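# Swap the steel cup on the right fixture's plug

## Task

Remove the steel cup that sits on the fixture to the robot's right and set it upside down (opening facing down) on the plate so that its entire rim rests on the plate. Then take one of the two free steel cups and slide it onto that same fixture's plug until it is fully seated. At the end, both grippers must have released the cups.

## Robot and tools

Robot: two arms, left_arm and right_arm, each ending in a parallel gripper. The names are labels only and do not match the sides of any camera image. A gripper's fingers extend along its own +z axis and close along its own y axis. Its reported position is the point between the finger pads, roughly 1 cm behind the tips.

Scene frame: all reported poses share one frame. The origin lies on the table surface midway between the arms, +x points out across the table, +z points up, and left_arm sits toward +y. Positions are in metres and orientations are quaternions in w, x, y, z order. Printed hand positions can be slightly wrong, more so when an arm reaches far.

execute_actions(actions): actions is a list of up to 15 actions, run one after another. Each action is a table of up to 15 rows, and each row lasts one control step of 1/30 s. If a table has fewer than 15 rows, its last row repeats until the action's 15 steps (0.5 s) are used up. An empty list changes nothing and just returns the current state and images. Every row is a single flat list covering both arms: 14 numbers in [-1, 1]. The first seven are left_arm's dx, dy, dz, rx, ry, rz and opening, and the next seven are right_arm's in the same order. Send all 14 even when only one arm should move. dx to rz are an offset, not a pose. They are expressed in that gripper's own axes and measured from where the gripper was at the start of the action. For the first action of a call, that start is the last pose reported in this scene. Each row is measured from this same start, not from the row before it. A value of 1.0 equals 0.6 m of travel or 180 degrees of turn. rx, ry and rz together form one rotation vector. Opening is absolute: +1 is fully open (0.094 m) and -1 is closed. A row may carry 12 extra numbers from 0 to 1. These scale the stiffness of each joint: left_arm's 6 joints first, then right_arm's 6, in the order waist, shoulder, elbow, wrist pitch, wrist yaw, wrist roll. A scale stays in force until you send a new one.

Per-step clipping: on every step, the commanded pose is cut back to within 70 mm and 16 degrees of the gripper's measured pose. If both cannot be reached, position wins over orientation. A large offset may therefore need several actions. After an action ends, the arm only continues as far as its last clipped pose, so you must command any remaining distance in the next action. Elbows stop just short of fully straight.

move(target, speed, blocking): target is one row laid out like an execute_actions row (14 numbers, optionally plus 12 stiffness values). Its offsets are in gripper axes and are measured from the pose in the latest result of this scene that reports one. Each gripper follows a straight line toward its target, and the two paths finish together. A path lasts between 0.5 and 10 s, and anything longer is cut off at 10 s short of the goal. Rotation takes the shorter direction. speed is the top speed of the path in m/s, from 0.002 to 0.5 (default 0.25), and turning is capped at twice that figure in rad/s. Paths do not avoid obstacles or the other arm. Grippers can lag, drift off the line, or overshoot the speed, especially near full reach. Faster contact means harder impact, and a target set deeper past contact means harder pressing. The opening is applied when the move starts. With blocking=false, the call returns after 0.5 s while motion continues. You must then call wait or stop before you can send any new execute_actions or move. The result adds a "move:" line giving how the move ended (done, off_target, moving, held, fault) and which limits applied, plus each gripper's remaining distance to its target. limits=paced means the pose was clipped. limits=held means a safety check blocked some steps, after which the arm may briefly go much faster.

wait(seconds): 0 to 10 s. Both arms keep their last command, and any running move continues. The call returns early if that move finishes.

stop(): brakes a running move to a halt. It needs stopping distance, and more at higher speed. The fingers keep moving.

zoom_image(camera, region): gives an enlarged view of part of a camera's latest image. region is [x0, y0, x1, y1] in pixels, with the origin at the top-left, and spans at most 504x504. The cameras are cam_head_left, cam_head_right, cam_high, cam_low, cam_left_wrist and cam_right_wrist. All images are 504x504, and the two wrist cameras are fisheye.

finished_scene(scene): pass the number of the current scene. It ends the scene for good after the robot holds its last command. The cups must already be correctly placed and stay that way.

Reading results: the state line lists left_arm and right_arm poses. Hand target lines show the pose each arm is currently being driven toward. Calls that ran actions also list positions at some steps. HELD next to an arm means part of that arm's row was held back on that step. A "pose unreachable" line means a clearance check altered or blocked the command for the named arm. grip_measured gives the finger opening on the same scale as the opening you command. The last value in Joint positions is the opening in metres. Readings can be off by about 1 mm, by a fixed amount per gripper. Joint ranges in rad: waist -2.618 to 3.054, shoulder 0 to 3.142, elbow 0 to 3.142, wrist pitch -1.571 to 1.571, wrist yaw -1.571 to 1.571, wrist roll -2.094 to 2.094.

Sag: arms tend to stop a centimetre or more short of the target, usually too low, and zero offsets can let them keep sinking. To hold an arm in place, send the correcting offset in the first call of a reply and zeros in later calls. Aim higher again if the arm still sits low.

Gripping: for a firm hold, keep commanding an opening about 0.03 below grip_measured. A smaller gap gives a lighter grip. Finger force tops out around 50 to 62 N per pad and is lower on very thin parts.

Hazards: something may occasionally tug a held cup or nudge a loose one. Knocking anything off the table fails the task. Keep the arms from hitting or pressing on each other, and avoid drops, slams and hard shoves. Holding loads heats the motors. A MOTOR HOT warning appears at 75 °C. At 90 °C that arm is stopped for 10 s. At 100 °C it goes limp and falls, reported as OVER-TEMPERATURE FAULT. FAULT lines mark any arm stop. Shorter, smoother robot motion is preferred.

Each tool is called after "Call:" by a JSON object that holds its "name" and its "arguments".

## Session

Call:
{"name": "execute_actions", "arguments": {"actions": []}}

Scene clock: 0.00 s.
left_arm: end_effector_position=(+0.1874, +0.4553, +0.1382) grip_measured=+1.000 end_effector_quat_wxyz=(-0.212, +0.590, +0.662, +0.411) | right_arm: end_effector_position=(+0.5368, -0.2583, +0.3518) grip_measured=+1.000 end_effector_quat_wxyz=(+0.671, +0.191, +0.668, -0.259)
Joint positions: left_arm=[ 0.377  0.995  0.584 -0.53  -0.784  2.004  0.094] | right_arm=[ 0.272  1.814  1.434  0.461  1.125 -0.163  0.094]
Joint velocities: left_arm=[-0.012 -0.002  0.007 -0.037 -0.022 -0.007  0.   ] | right_arm=[-0.007 -0.002  0.002 -0.066 -0.037  0.007  0.   ]
Hand target (left_arm): +0.189, +0.456, +0.144; -0.210, +0.584, +0.663, +0.418
Hand target (right_arm): +0.534, -0.260, +0.366; +0.680, +0.200, +0.659, -0.250
Joint stiffness scale: left_arm=[1. 1. 1. 1. 1. 1.] | right_arm=[1. 1. 1. 1. 1. 1.]

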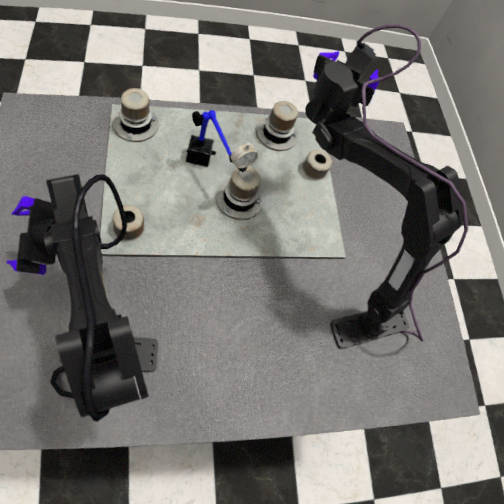

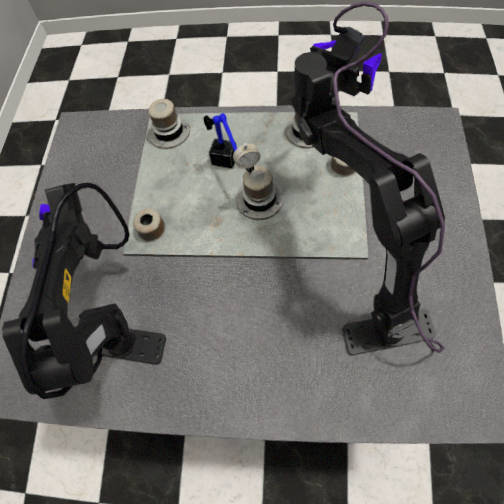

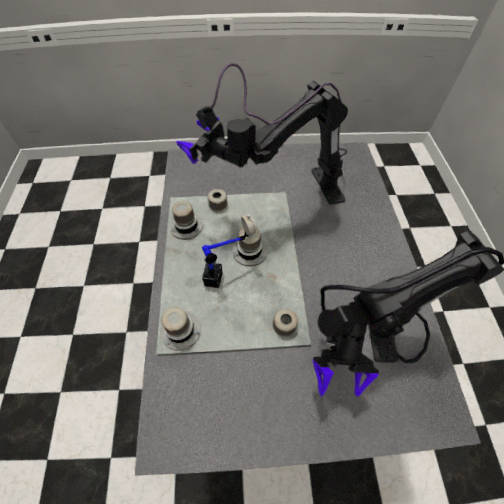

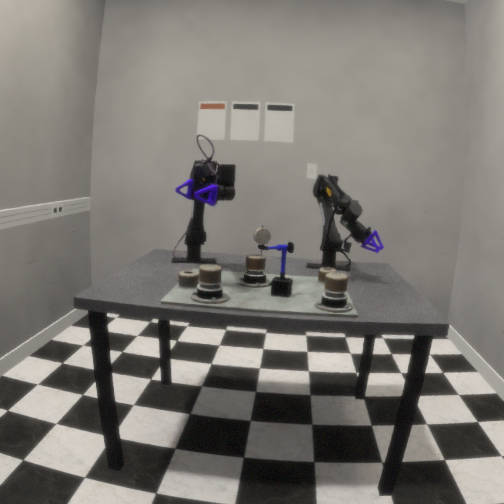

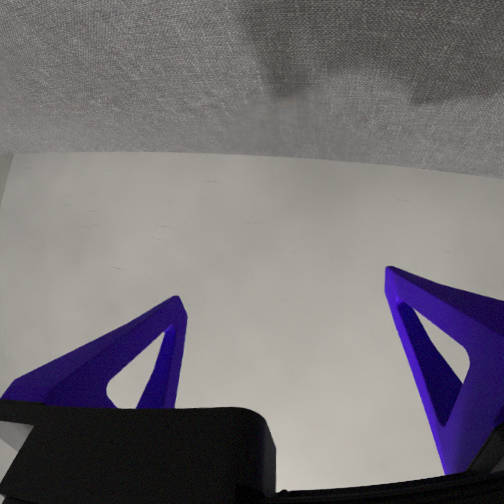

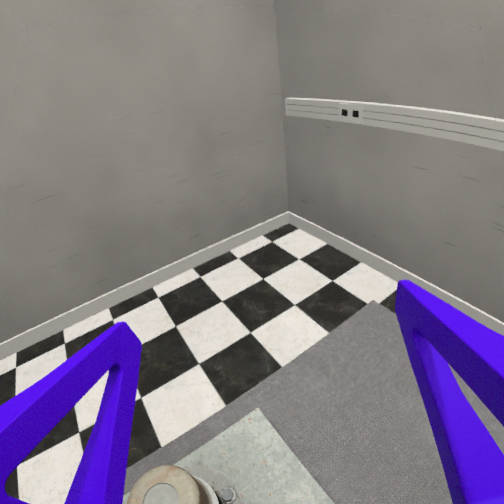

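Call:
{"name": "zoom_image", "arguments": {"camera": "cam_high", "region": [150, 180, 310, 300]}}

Call:
{"name": "zoom_image", "arguments": {"camera": "cam_low", "region": [160, 230, 370, 330]}}

Call:
{"name": "zoom_image", "arguments": {"camera": "cam_head_left", "region": [200, 80, 360, 270]}}

Region (150, 180, 310, 300) of cam_high's 504x504 image, scaled by 3.150, with more detail than that image has; it fills the top 378 rows of this view, and the rest is white.

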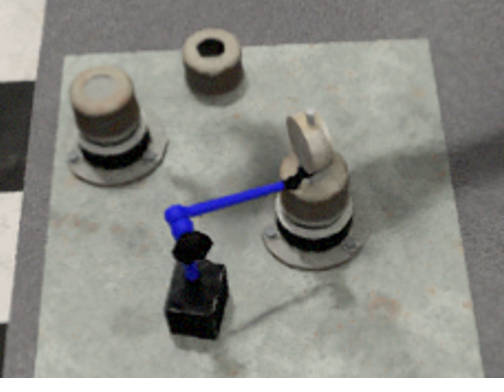

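Region (160, 230, 370, 330) of cam_low's 504x504 image, scaled by 2.400, with more detail than that image has; it fills the top 240 rows of this view, and the rest is white.

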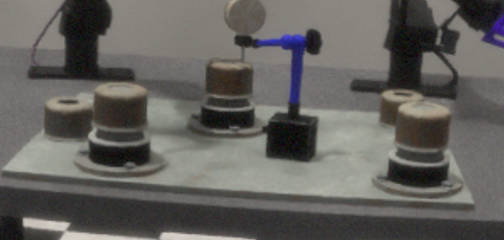

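Region (200, 80, 360, 270) of cam_head_left's 504x504 image, scaled by 2.653, with more detail than that image has; it fills the left 424 columns of this view, and the rest is white.

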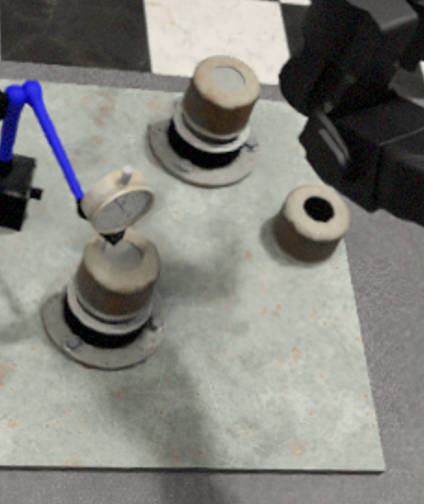

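Call:
{"name": "move", "arguments": {"target": [0.0075,0.0054,-0.004,-0.003,0.003,-0.004,1,0.2457,0.1633,-0.0626,-0.3034,0.1808,-0.0648,1], "speed": 0.3}}

Scene clock: 32.27 s.
left_arm: end_effector_position=(+0.1874, +0.4553, +0.1382) grip_measured=+1.000 end_effector_quat_wxyz=(-0.212, +0.590, +0.662, +0.411) | right_arm: end_effector_position=(+0.5557, -0.1693, +0.1777) grip_measured=+1.000 end_effector_quat_wxyz=(+0.436, -0.141, +0.887, +0.065)
Joint positions: left_arm=[ 0.377  0.995  0.584 -0.53  -0.784  2.004  0.094] | right_arm=[ 0.107  1.878  1.478 -0.258  0.007 -0.005  0.094]
Joint velocities: left_arm=[-0.002 -0.007 -0.022 -0.022  0.066 -0.066  0.   ] | right_arm=[ 0.002 -0.012  0.002  0.007 -0.007  0.095  0.   ]
Hand target (left_arm): +0.189, +0.456, +0.144; -0.210, +0.584, +0.663, +0.418
Hand target (right_arm): +0.562, -0.171, +0.196; +0.452, -0.141, +0.878, +0.067
Off the commanded pose (left_arm): 0.006 m, 1 deg.
Off the commanded pose (right_arm): 0.018 m, 2 deg.
Joint stiffness scale: left_arm=[1. 1. 1. 1. 1. 1.] | right_arm=[1. 1. 1. 1. 1. 1.]
move: off_target (right_arm)

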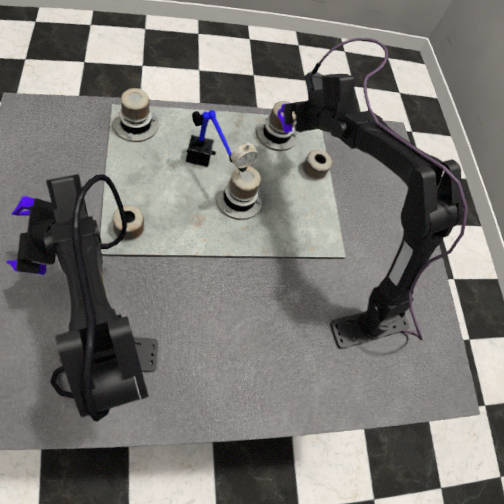

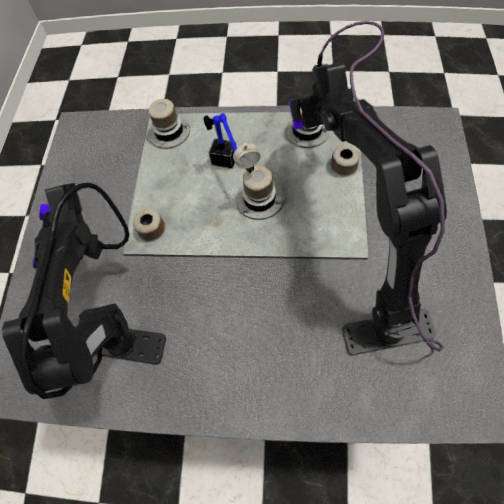

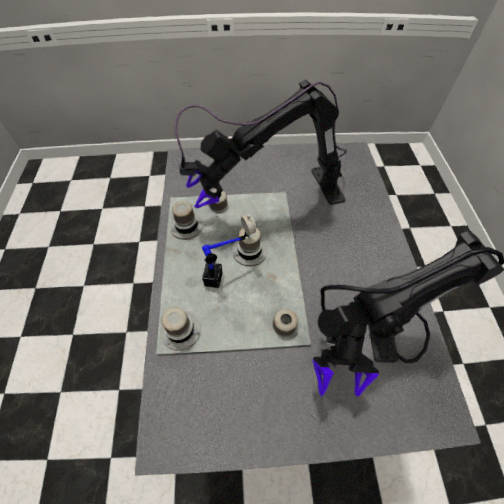

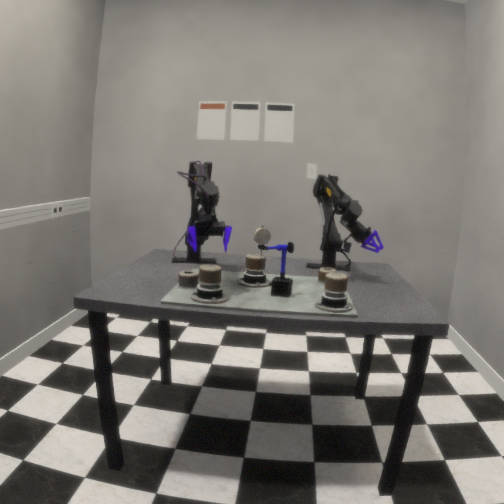

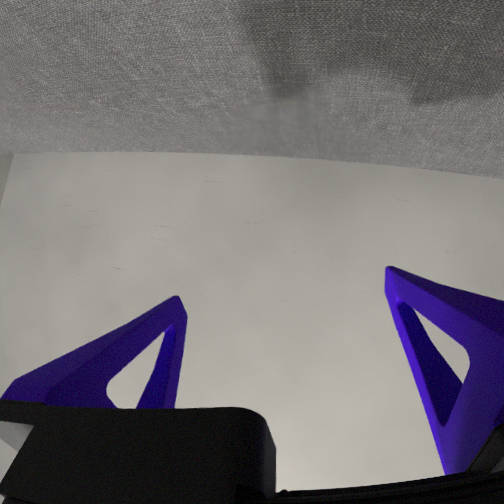

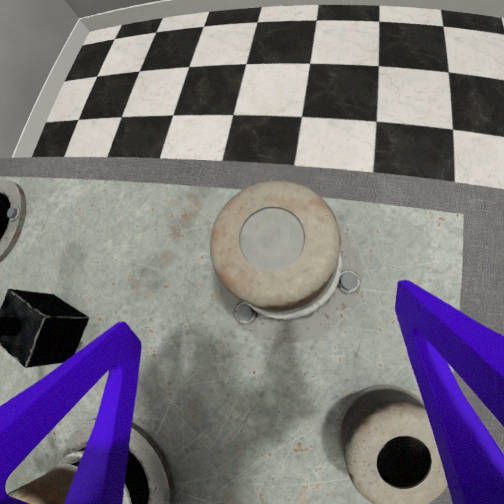

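Call:
{"name": "move", "arguments": {"target": [0.0075,0.0054,-0.004,-0.003,0.003,-0.004,1,0.0093,-0.0133,0.127,0.003,0,0.0025,1], "speed": 0.12}}

Scene clock: 47.27 s.
left_arm: end_effector_position=(+0.1875, +0.4553, +0.1382) grip_measured=+1.000 end_effector_quat_wxyz=(-0.212, +0.590, +0.662, +0.411) | right_arm: end_effector_position=(+0.5962, -0.1556, +0.1006) grip_measured=+1.000 end_effector_quat_wxyz=(+0.405, -0.145, +0.901, +0.061)
Joint positions: left_arm=[ 0.377  0.995  0.584 -0.53  -0.783  2.004  0.094] | right_arm=[ 0.107  2.138  1.593 -0.181  0.005 -0.005  0.094]
Joint velocities: left_arm=[-0.002  0.027 -0.012 -0.066  0.037 -0.037  0.   ] | right_arm=[0.002 0.002 0.012 0.095 0.022 0.007 0.   ]
Hand target (left_arm): +0.189, +0.456, +0.144; -0.209, +0.584, +0.663, +0.418
Hand target (right_arm): +0.610, -0.160, +0.126; +0.436, -0.136, +0.887, +0.062
Off the commanded pose (left_arm): 0.006 m, 1 deg.
Off the commanded pose (right_arm): 0.031 m, 4 deg.
Joint stiffness scale: left_arm=[1. 1. 1. 1. 1. 1.] | right_arm=[1. 1. 1. 1. 1. 1.]
move: off_target (right_arm)

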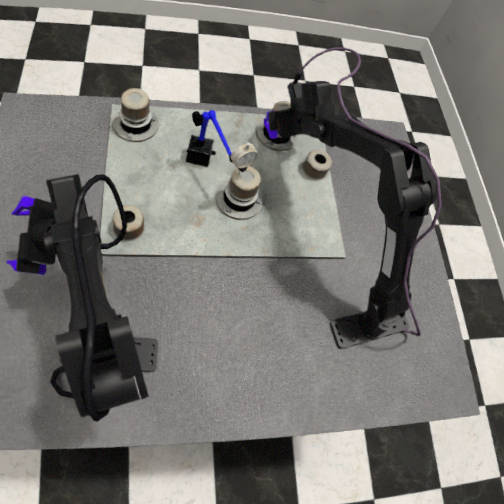

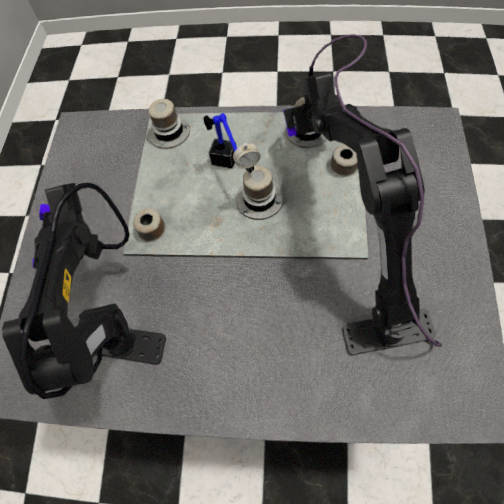

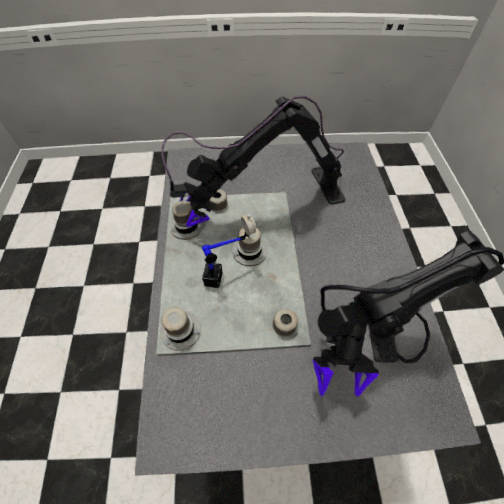

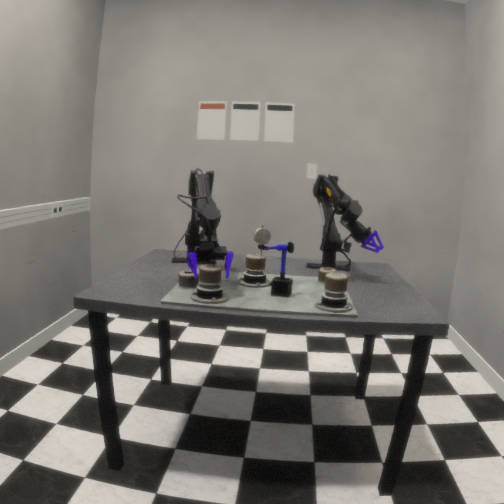

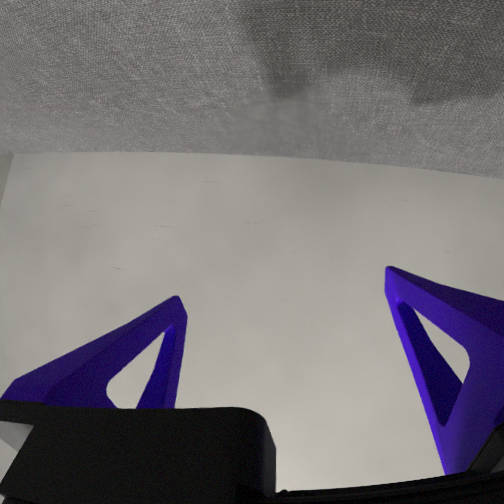

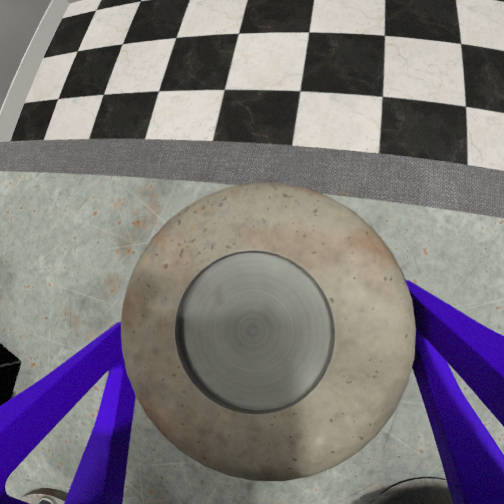

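Call:
{"name": "execute_actions", "arguments": {"actions": [[[0.0075,0.0054,-0.004,-0.003,0.003,-0.004,1,-0.047,-0.015,-0.0135,0.004,-0.023,0.003,1],[0.0075,0.0054,-0.004,-0.003,0.003,-0.004,1,-0.050,-0.016,-0.0136,0.004,-0.025,0.003,1],[0.0075,0.0054,-0.004,-0.003,0.003,-0.004,1,-0.053,-0.017,-0.0137,0.004,-0.026,0.003,1],[0.0075,0.0054,-0.004,-0.003,0.003,-0.004,1,-0.056,-0.018,-0.0138,0.005,-0.028,0.004,1],[0.0075,0.0054,-0.004,-0.003,0.003,-0.004,1,-0.059,-0.019,-0.0139,0.005,-0.029,0.004,1],[0.0075,0.0054,-0.004,-0.003,0.003,-0.004,1,-0.062,-0.020,-0.014,0.005,-0.031,0.004,1],[0.0075,0.0054,-0.004,-0.003,0.003,-0.004,1,-0.064,-0.021,-0.0141,0.005,-0.032,0.004,1],[0.0075,0.0054,-0.004,-0.003,0.003,-0.004,1,-0.0663,-0.0223,-0.0142,0.005,-0.033,0.004,1]]]}}

Scene clock: 58.37 s.
left_arm: end_effector_position=(+0.1875, +0.4553, +0.1382) grip_measured=+1.000 end_effector_quat_wxyz=(-0.212, +0.590, +0.662, +0.411) | right_arm: end_effector_position=(+0.6070, -0.1607, +0.1140) grip_measured=+1.000 end_effector_quat_wxyz=(+0.426, -0.137, +0.892, +0.061)
Joint positions: left_arm=[ 0.377  0.995  0.584 -0.53  -0.783  2.004  0.094] | right_arm=[ 0.093  2.138  1.613 -0.157  0.005 -0.005  0.094]
Joint velocities: left_arm=[-0.017 -0.002 -0.007 -0.007 -0.022  0.022  0.   ] | right_arm=[ 0.002 -0.017  0.007  0.007 -0.007  0.081  0.   ]
Hand target (left_arm): +0.189, +0.456, +0.144; -0.209, +0.584, +0.663, +0.418
Hand target (right_arm): +0.618, -0.163, +0.136; +0.452, -0.132, +0.880, +0.063
Off the commanded pose (left_arm): 0.006 m, 1 deg.
Off the commanded pose (right_arm): 0.025 m, 3 deg.
Joint stiffness scale: left_arm=[1. 1. 1. 1. 1. 1.] | right_arm=[1. 1. 1. 1. 1. 1.]
Step readings (end_effector_position):
0: left_arm (+0.1875, +0.4553, +0.1382) | right_arm (+0.5964, -0.1555, +0.1008)
1: left_arm (+0.1875, +0.4553, +0.1382) | right_arm (+0.5965, -0.1555, +0.1009)
2: left_arm (+0.1875, +0.4553, +0.1382) | right_arm (+0.5967, -0.1554, +0.1012)
4: left_arm (+0.1875, +0.4553, +0.1382) | right_arm (+0.5976, -0.1559, +0.1020)
8: left_arm (+0.1875, +0.4553, +0.1382) | right_arm (+0.6005, -0.1589, +0.1047)
15: end_effector_position above

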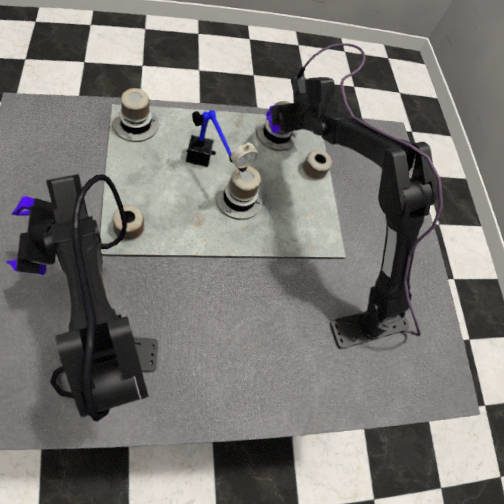

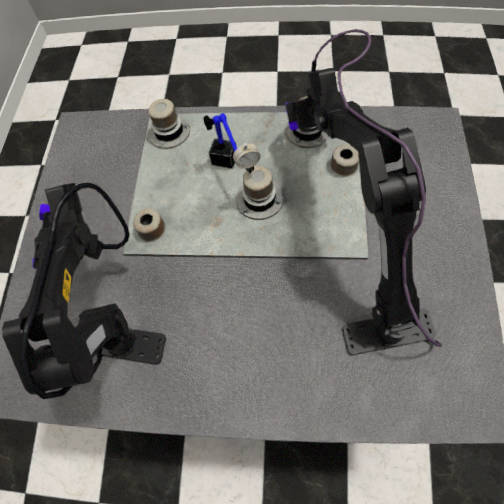

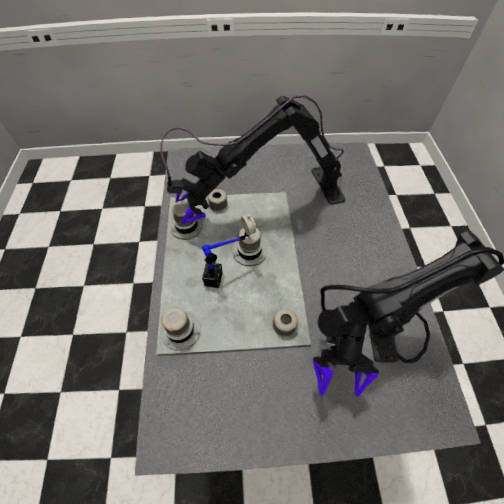

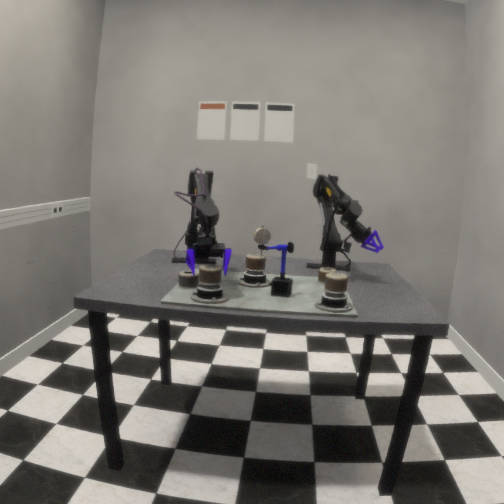

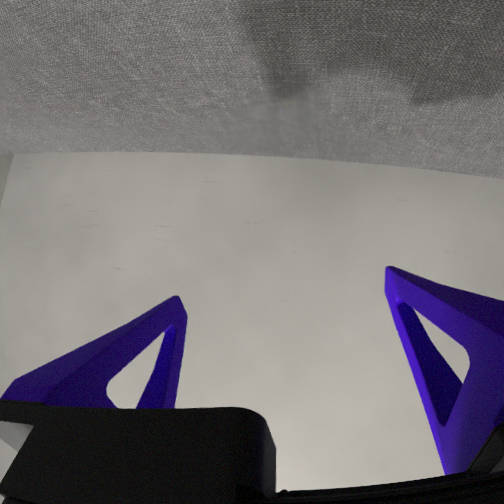

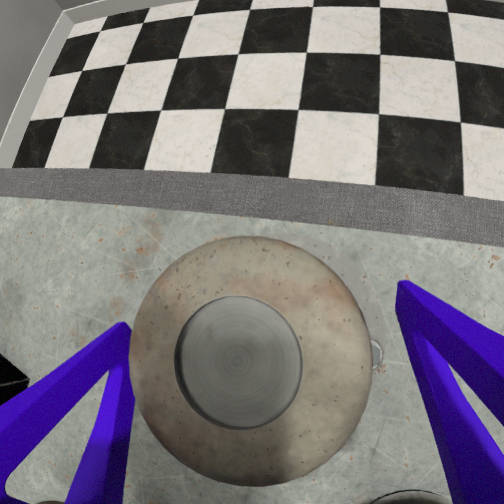

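Call:
{"name": "execute_actions", "arguments": {"actions": [[[0.0075,0.0054,-0.004,-0.003,0.003,-0.004,1,-0.036,-0.004,-0.010,0,-0.017,0,0.9],[0.0075,0.0054,-0.004,-0.003,0.003,-0.004,1,-0.036,-0.002,-0.010,0,-0.017,0,0.8],[0.0075,0.0054,-0.004,-0.003,0.003,-0.004,1,-0.035,0,-0.010,0,-0.017,0,0.72],[0.0075,0.0054,-0.004,-0.003,0.003,-0.004,1,-0.035,0.002,-0.010,0,-0.017,0,0.65],[0.0075,0.0054,-0.004,-0.003,0.003,-0.004,1,-0.035,0.002,-0.010,0,-0.017,0,0.59],[0.0075,0.0054,-0.004,-0.003,0.003,-0.004,1,-0.035,0.002,-0.010,0,-0.017,0,0.54],[0.0075,0.0054,-0.004,-0.003,0.003,-0.004,1,-0.035,0.002,-0.010,0,-0.017,0,0.51],[0.0075,0.0054,-0.004,-0.003,0.003,-0.004,1,-0.035,0.002,-0.010,0,-0.017,0,0.49],[0.0075,0.0054,-0.004,-0.003,0.003,-0.004,1,-0.035,0.002,-0.010,0,-0.017,0,0.47],[0.0075,0.0054,-0.004,-0.003,0.003,-0.004,1,-0.035,0.002,-0.010,0,-0.017,0,0.45],[0.0075,0.0054,-0.004,-0.003,0.003,-0.004,1,-0.035,0.002,-0.010,0,-0.017,0,0.43]]]}}

Scene clock: 71.00 s.
left_arm: end_effector_position=(+0.1875, +0.4553, +0.1382) grip_measured=+1.000 end_effector_quat_wxyz=(-0.212, +0.590, +0.662, +0.411) | right_arm: end_effector_position=(+0.6069, -0.1594, +0.1146) grip_measured=+0.460 end_effector_quat_wxyz=(+0.426, -0.138, +0.892, +0.064)
Joint positions: left_arm=[ 0.377  0.995  0.584 -0.53  -0.783  2.004  0.094] | right_arm=[ 0.094  2.138  1.614 -0.156 -0.001 -0.005  0.069]
Joint velocities: left_arm=[-0.017 -0.002 -0.007  0.066  0.007 -0.051  0.   ] | right_arm=[-0.007  0.002 -0.017 -0.022 -0.007  0.007  0.001]
Hand target (left_arm): +0.189, +0.456, +0.144; -0.209, +0.584, +0.663, +0.418
Hand target (right_arm): +0.614, -0.157, +0.134; +0.450, -0.135, +0.881, +0.065
Off the commanded pose (left_arm): 0.006 m, 1 deg.
Off the commanded pose (right_arm): 0.021 m, 3 deg.
Joint stiffness scale: left_arm=[1. 1. 1. 1. 1. 1.] | right_arm=[1. 1. 1. 1. 1. 1.]
Step readings (end_effector_position):
0: left_arm (+0.1875, +0.4553, +0.1382) | right_arm (+0.6073, -0.1606, +0.1146)
1: left_arm (+0.1875, +0.4553, +0.1382) | right_arm (+0.6073, -0.1606, +0.1146)
2: left_arm (+0.1875, +0.4553, +0.1382) | right_arm (+0.6073, -0.1606, +0.1146)
4: left_arm (+0.1875, +0.4553, +0.1382) | right_arm (+0.6073, -0.1606, +0.1146)
8: left_arm (+0.1875, +0.4553, +0.1382) | right_arm (+0.6071, -0.1599, +0.1146)
15: end_effector_position above

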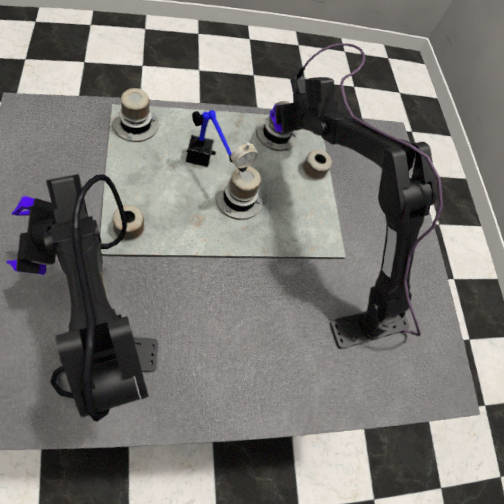

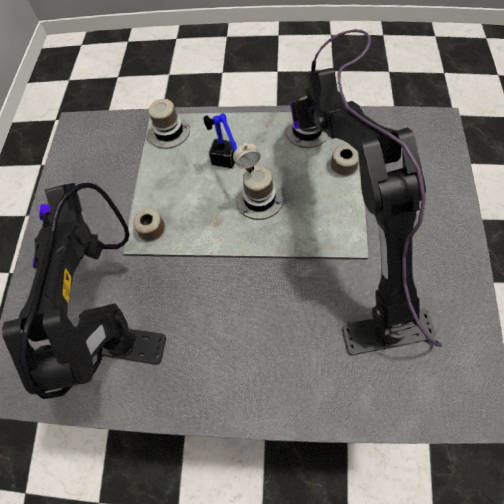

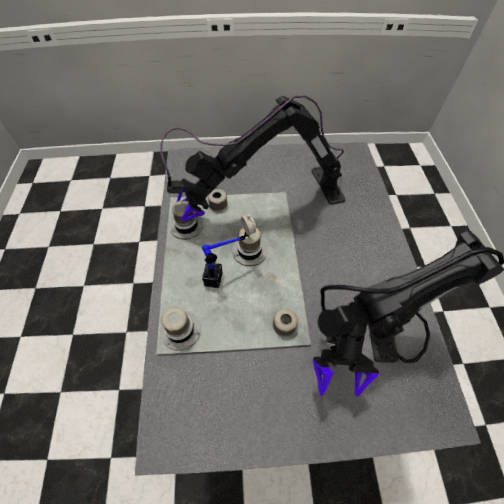

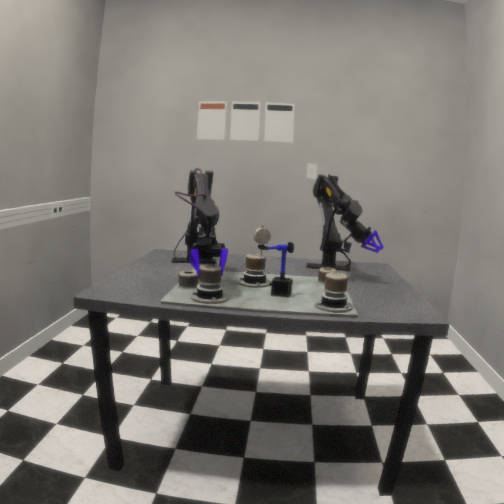

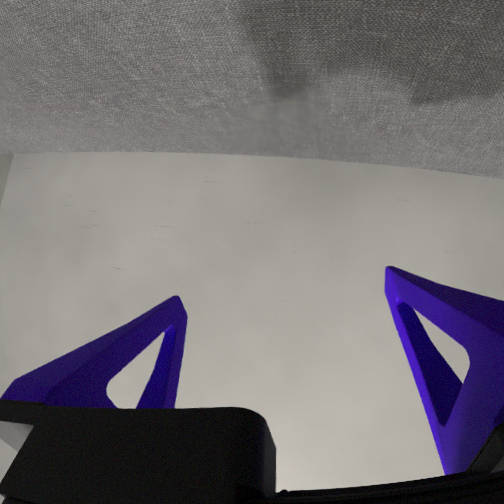

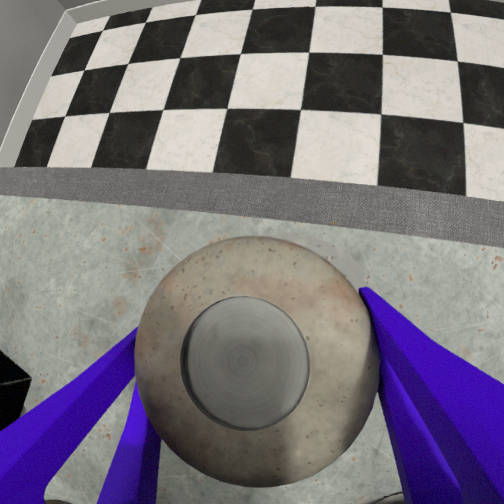

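Call:
{"name": "execute_actions", "arguments": {"actions": [[[0.0075,0.0054,-0.004,-0.003,0.003,-0.004,1,-0.039,0,-0.013,0,-0.019,0,0.425],[0.0075,0.0054,-0.004,-0.003,0.003,-0.004,1,-0.044,0,-0.017,0,-0.021,0,0.425],[0.0075,0.0054,-0.004,-0.003,0.003,-0.004,1,-0.049,0,-0.019,0,-0.023,0,0.425],[0.0075,0.0054,-0.004,-0.003,0.003,-0.004,1,-0.053,0,-0.023,0,-0.025,0,0.425],[0.0075,0.0054,-0.004,-0.003,0.003,-0.004,1,-0.058,0,-0.025,0,-0.027,0,0.425],[0.0075,0.0054,-0.004,-0.003,0.003,-0.004,1,-0.062,0,-0.029,0,-0.029,0,0.425],[0.0075,0.0054,-0.004,-0.003,0.003,-0.004,1,-0.067,0,-0.032,0,-0.030,0,0.425],[0.0075,0.0054,-0.004,-0.003,0.003,-0.004,1,-0.071,0,-0.036,0,-0.030,0,0.425],[0.0075,0.0054,-0.004,-0.003,0.003,-0.004,1,-0.0754,0,-0.0394,0,-0.030,0,0.425],[0.0075,0.0054,-0.004,-0.003,0.003,-0.004,1,-0.0796,0,-0.0428,0,-0.030,0,0.425],[0.0075,0.0054,-0.004,-0.003,0.003,-0.004,1,-0.084,0,-0.0464,0,-0.030,0,0.425],[0.0075,0.0054,-0.004,-0.003,0.003,-0.004,1,-0.0883,0,-0.0498,0,-0.030,0,0.425],[0.0075,0.0054,-0.004,-0.003,0.003,-0.004,1,-0.0926,0,-0.0533,0,-0.030,0,0.425],[0.0075,0.0054,-0.004,-0.003,0.003,-0.004,1,-0.097,0,-0.0568,0,-0.030,0,0.425],[0.0075,0.0054,-0.004,-0.003,0.003,-0.004,1,-0.1013,0,-0.0603,0,-0.030,0,0.425]],[[0.0075,0.0054,-0.004,-0.003,0.003,-0.004,1,-0.0796,0,-0.0428,0,-0.028,0,0.425],[0.0075,0.0054,-0.004,-0.003,0.003,-0.004,1,-0.084,0,-0.0464,0,-0.028,0,0.425],[0.0075,0.0054,-0.004,-0.003,0.003,-0.004,1,-0.0883,0,-0.0498,0,-0.028,0,0.425],[0.0075,0.0054,-0.004,-0.003,0.003,-0.004,1,-0.0926,0,-0.0533,0,-0.028,0,0.425],[0.0075,0.0054,-0.004,-0.003,0.003,-0.004,1,-0.097,0,-0.0568,0,-0.028,0,0.425],[0.0075,0.0054,-0.004,-0.003,0.003,-0.004,1,-0.1013,0,-0.0603,0,-0.028,0,0.425],[0.0075,0.0054,-0.004,-0.003,0.003,-0.004,1,-0.1056,0,-0.0637,0,-0.028,0,0.425],[0.0075,0.0054,-0.004,-0.003,0.003,-0.004,1,-0.110,0,-0.0673,0,-0.028,0,0.425],[0.0075,0.0054,-0.004,-0.003,0.003,-0.004,1,-0.1143,0,-0.0708,0,-0.028,0,0.425],[0.0075,0.0054,-0.004,-0.003,0.003,-0.004,1,-0.1185,0,-0.0742,0,-0.028,0,0.425],[0.0075,0.0054,-0.004,-0.003,0.003,-0.004,1,-0.123,0,-0.0778,0,-0.028,0,0.425],[0.0075,0.0054,-0.004,-0.003,0.003,-0.004,1,-0.1272,0,-0.0812,0,-0.028,0,0.425],[0.0075,0.0054,-0.004,-0.003,0.003,-0.004,1,-0.1315,0,-0.0847,0,-0.028,0,0.425],[0.0075,0.0054,-0.004,-0.003,0.003,-0.004,1,-0.136,0,-0.0882,0,-0.028,0,0.425],[0.0075,0.0054,-0.004,-0.003,0.003,-0.004,1,-0.1402,0,-0.0917,0,-0.028,0,0.425]]]}}

Call:
{"name": "wait", "arguments": {"seconds": 0.3}}

Scene clock: 113.03 s.
left_arm: end_effector_position=(+0.1875, +0.4553, +0.1382) grip_measured=+1.000 end_effector_quat_wxyz=(-0.212, +0.590, +0.662, +0.411) | right_arm: end_effector_position=(+0.6087, -0.1584, +0.1604) grip_measured=+0.460 end_effector_quat_wxyz=(+0.409, -0.140, +0.899, +0.063)
Joint positions: left_arm=[ 0.377  0.995  0.584 -0.53  -0.783  2.004  0.094] | right_arm=[ 0.094  2.132  1.819 -0.404 -0.003 -0.005  0.069]
Joint velocities: left_arm=[ 0.017  0.002 -0.017  0.007  0.022 -0.007  0.   ] | right_arm=[ 0.012  0.002  0.393 -0.418 -0.037 -0.007 -0.001]
Hand target (left_arm): +0.189, +0.456, +0.144; -0.209, +0.584, +0.663, +0.418
Hand target (right_arm): +0.614, -0.157, +0.223; +0.461, -0.136, +0.874, +0.070
Off the commanded pose (left_arm): 0.006 m, 1 deg.
Off the commanded pose (right_arm): 0.064 m, 7 deg.
Joint stiffness scale: left_arm=[1. 1. 1. 1. 1. 1.] | right_arm=[1. 1. 1. 1. 1. 1.]
Step readings (end_effector_position; steps 1 to 15: 1st action; 16 to 30: 2nd action):
0: left_arm (+0.1875, +0.4553, +0.1382) | right_arm (+0.6069, -0.1594, +0.1146)
1: left_arm (+0.1875, +0.4553, +0.1382) | right_arm (+0.6069, -0.1593, +0.1146)
2: left_arm (+0.1875, +0.4553, +0.1382) | right_arm (+0.6069, -0.1593, +0.1146)
4: left_arm (+0.1875, +0.4553, +0.1382) | right_arm (+0.6069, -0.1593, +0.1146)
8: left_arm (+0.1875, +0.4553, +0.1382) | right_arm (+0.6069, -0.1593, +0.1150)
15: left_arm (+0.1875, +0.4553, +0.1382) | right_arm (+0.6069, -0.1591, +0.1235)
16: left_arm (+0.1875, +0.4553, +0.1382) | right_arm (+0.6070, -0.1590, +0.1254)
17: left_arm (+0.1875, +0.4553, +0.1382) | right_arm (+0.6071, -0.1589, +0.1278)
19: left_arm (+0.1875, +0.4553, +0.1382) | right_arm (+0.6071, -0.1589, +0.1318)
23: left_arm (+0.1875, +0.4553, +0.1382) | right_arm (+0.6073, -0.1589, +0.1401)
30: end_effector_position above

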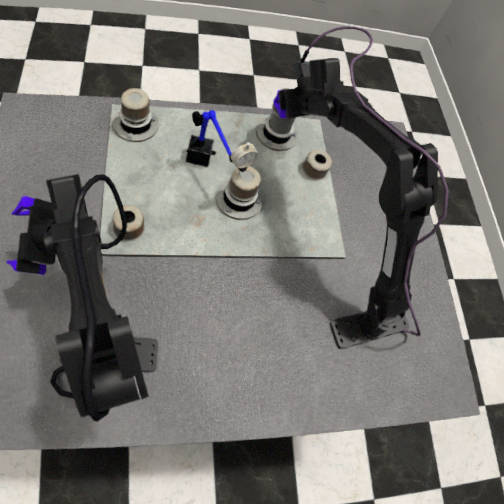

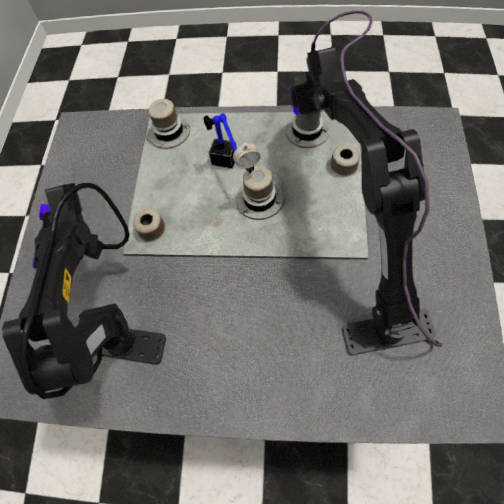

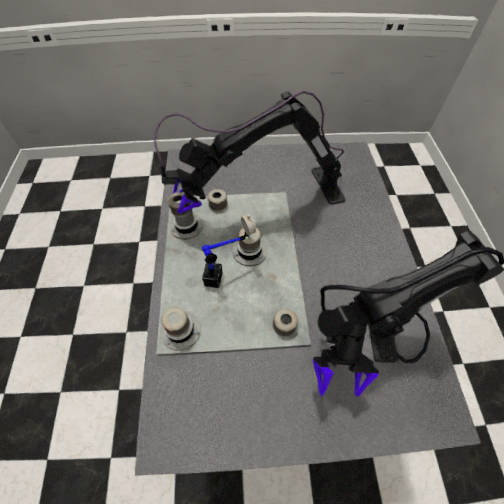

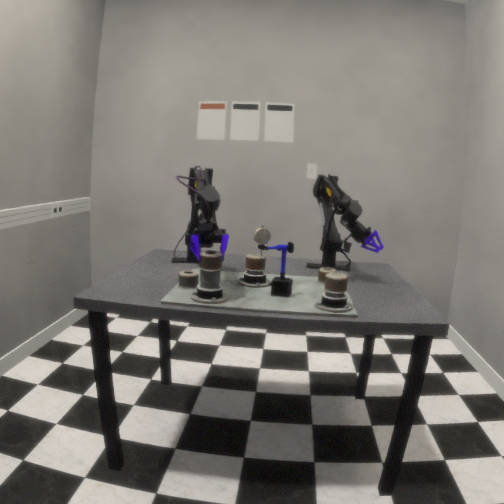

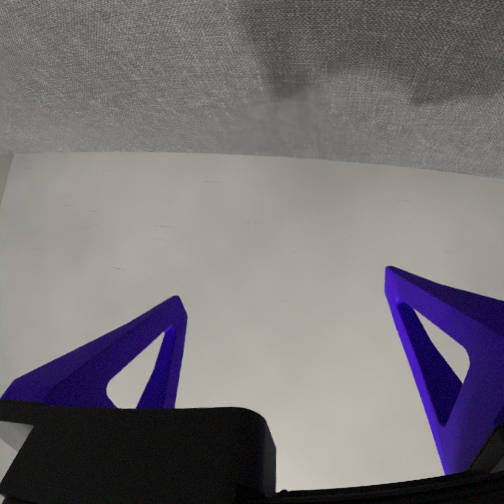

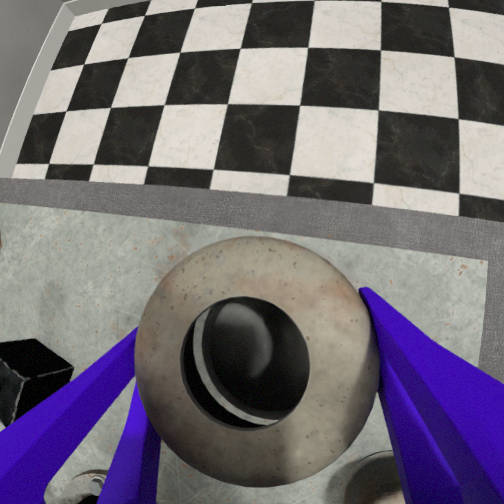

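Scene clock: 113.33 s.
left_arm: end_effector_position=(+0.1875, +0.4553, +0.1382) grip_measured=+1.000 end_effector_quat_wxyz=(-0.212, +0.590, +0.662, +0.411) | right_arm: end_effector_position=(+0.6082, -0.1586, +0.1765) grip_measured=+0.460 end_effector_quat_wxyz=(+0.415, -0.140, +0.897, +0.064)
Joint positions: left_arm=[ 0.377  0.995  0.584 -0.53  -0.783  2.004  0.094] | right_arm=[ 0.094  2.117  1.849 -0.436 -0.003 -0.005  0.069]
Joint velocities: left_arm=[ 0.007 -0.017 -0.017 -0.007 -0.066  0.066  0.   ] | right_arm=[ 0.007  0.012 -0.007 -0.081  0.022  0.007 -0.001]
Hand target (left_arm): +0.189, +0.456, +0.144; -0.209, +0.584, +0.663, +0.418
Hand target (right_arm): +0.614, -0.157, +0.223; +0.461, -0.136, +0.874, +0.070
Off the commanded pose (left_arm): 0.006 m, 1 deg.
Off the commanded pose (right_arm): 0.048 m, 6 deg.
Joint stiffness scale: left_arm=[1. 1. 1. 1. 1. 1.] | right_arm=[1. 1. 1. 1. 1. 1.]
wait: 0.30 s; no rest

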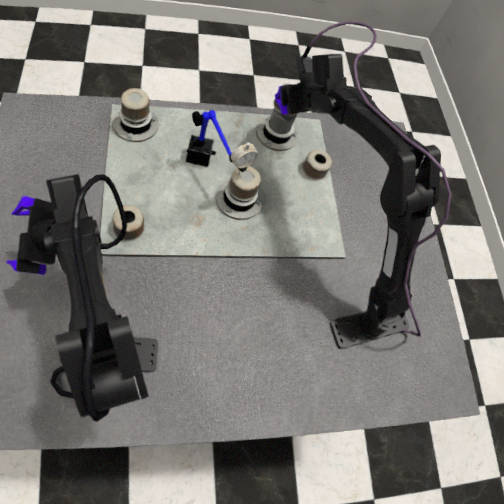

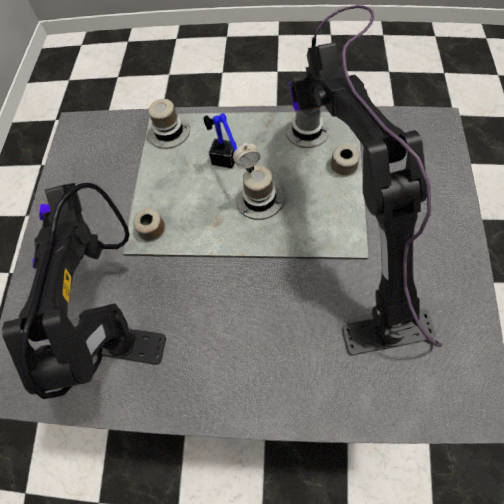

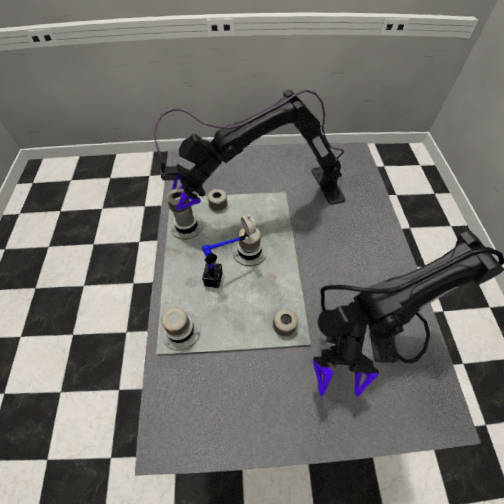

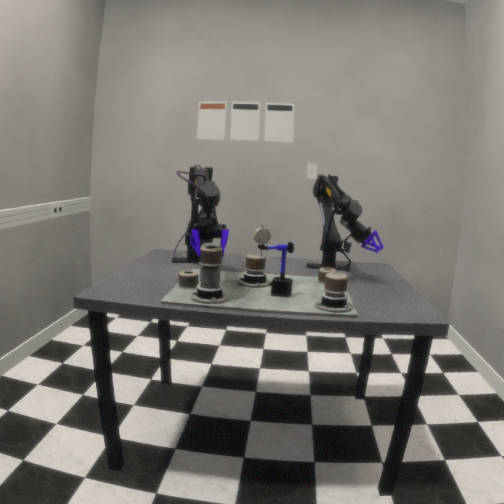

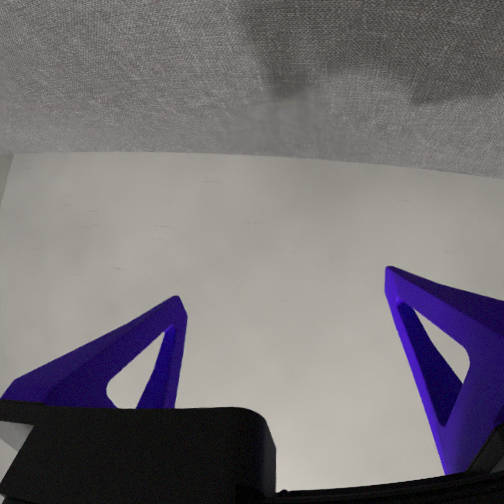

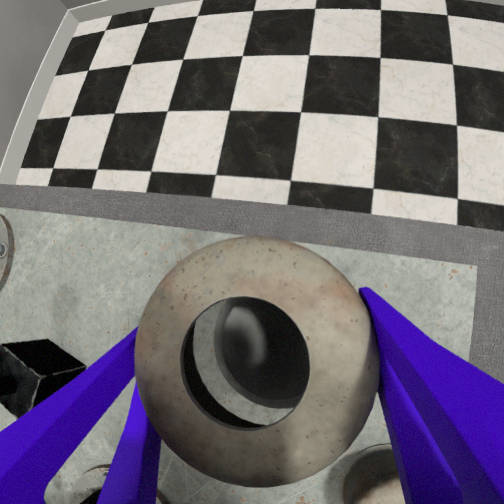

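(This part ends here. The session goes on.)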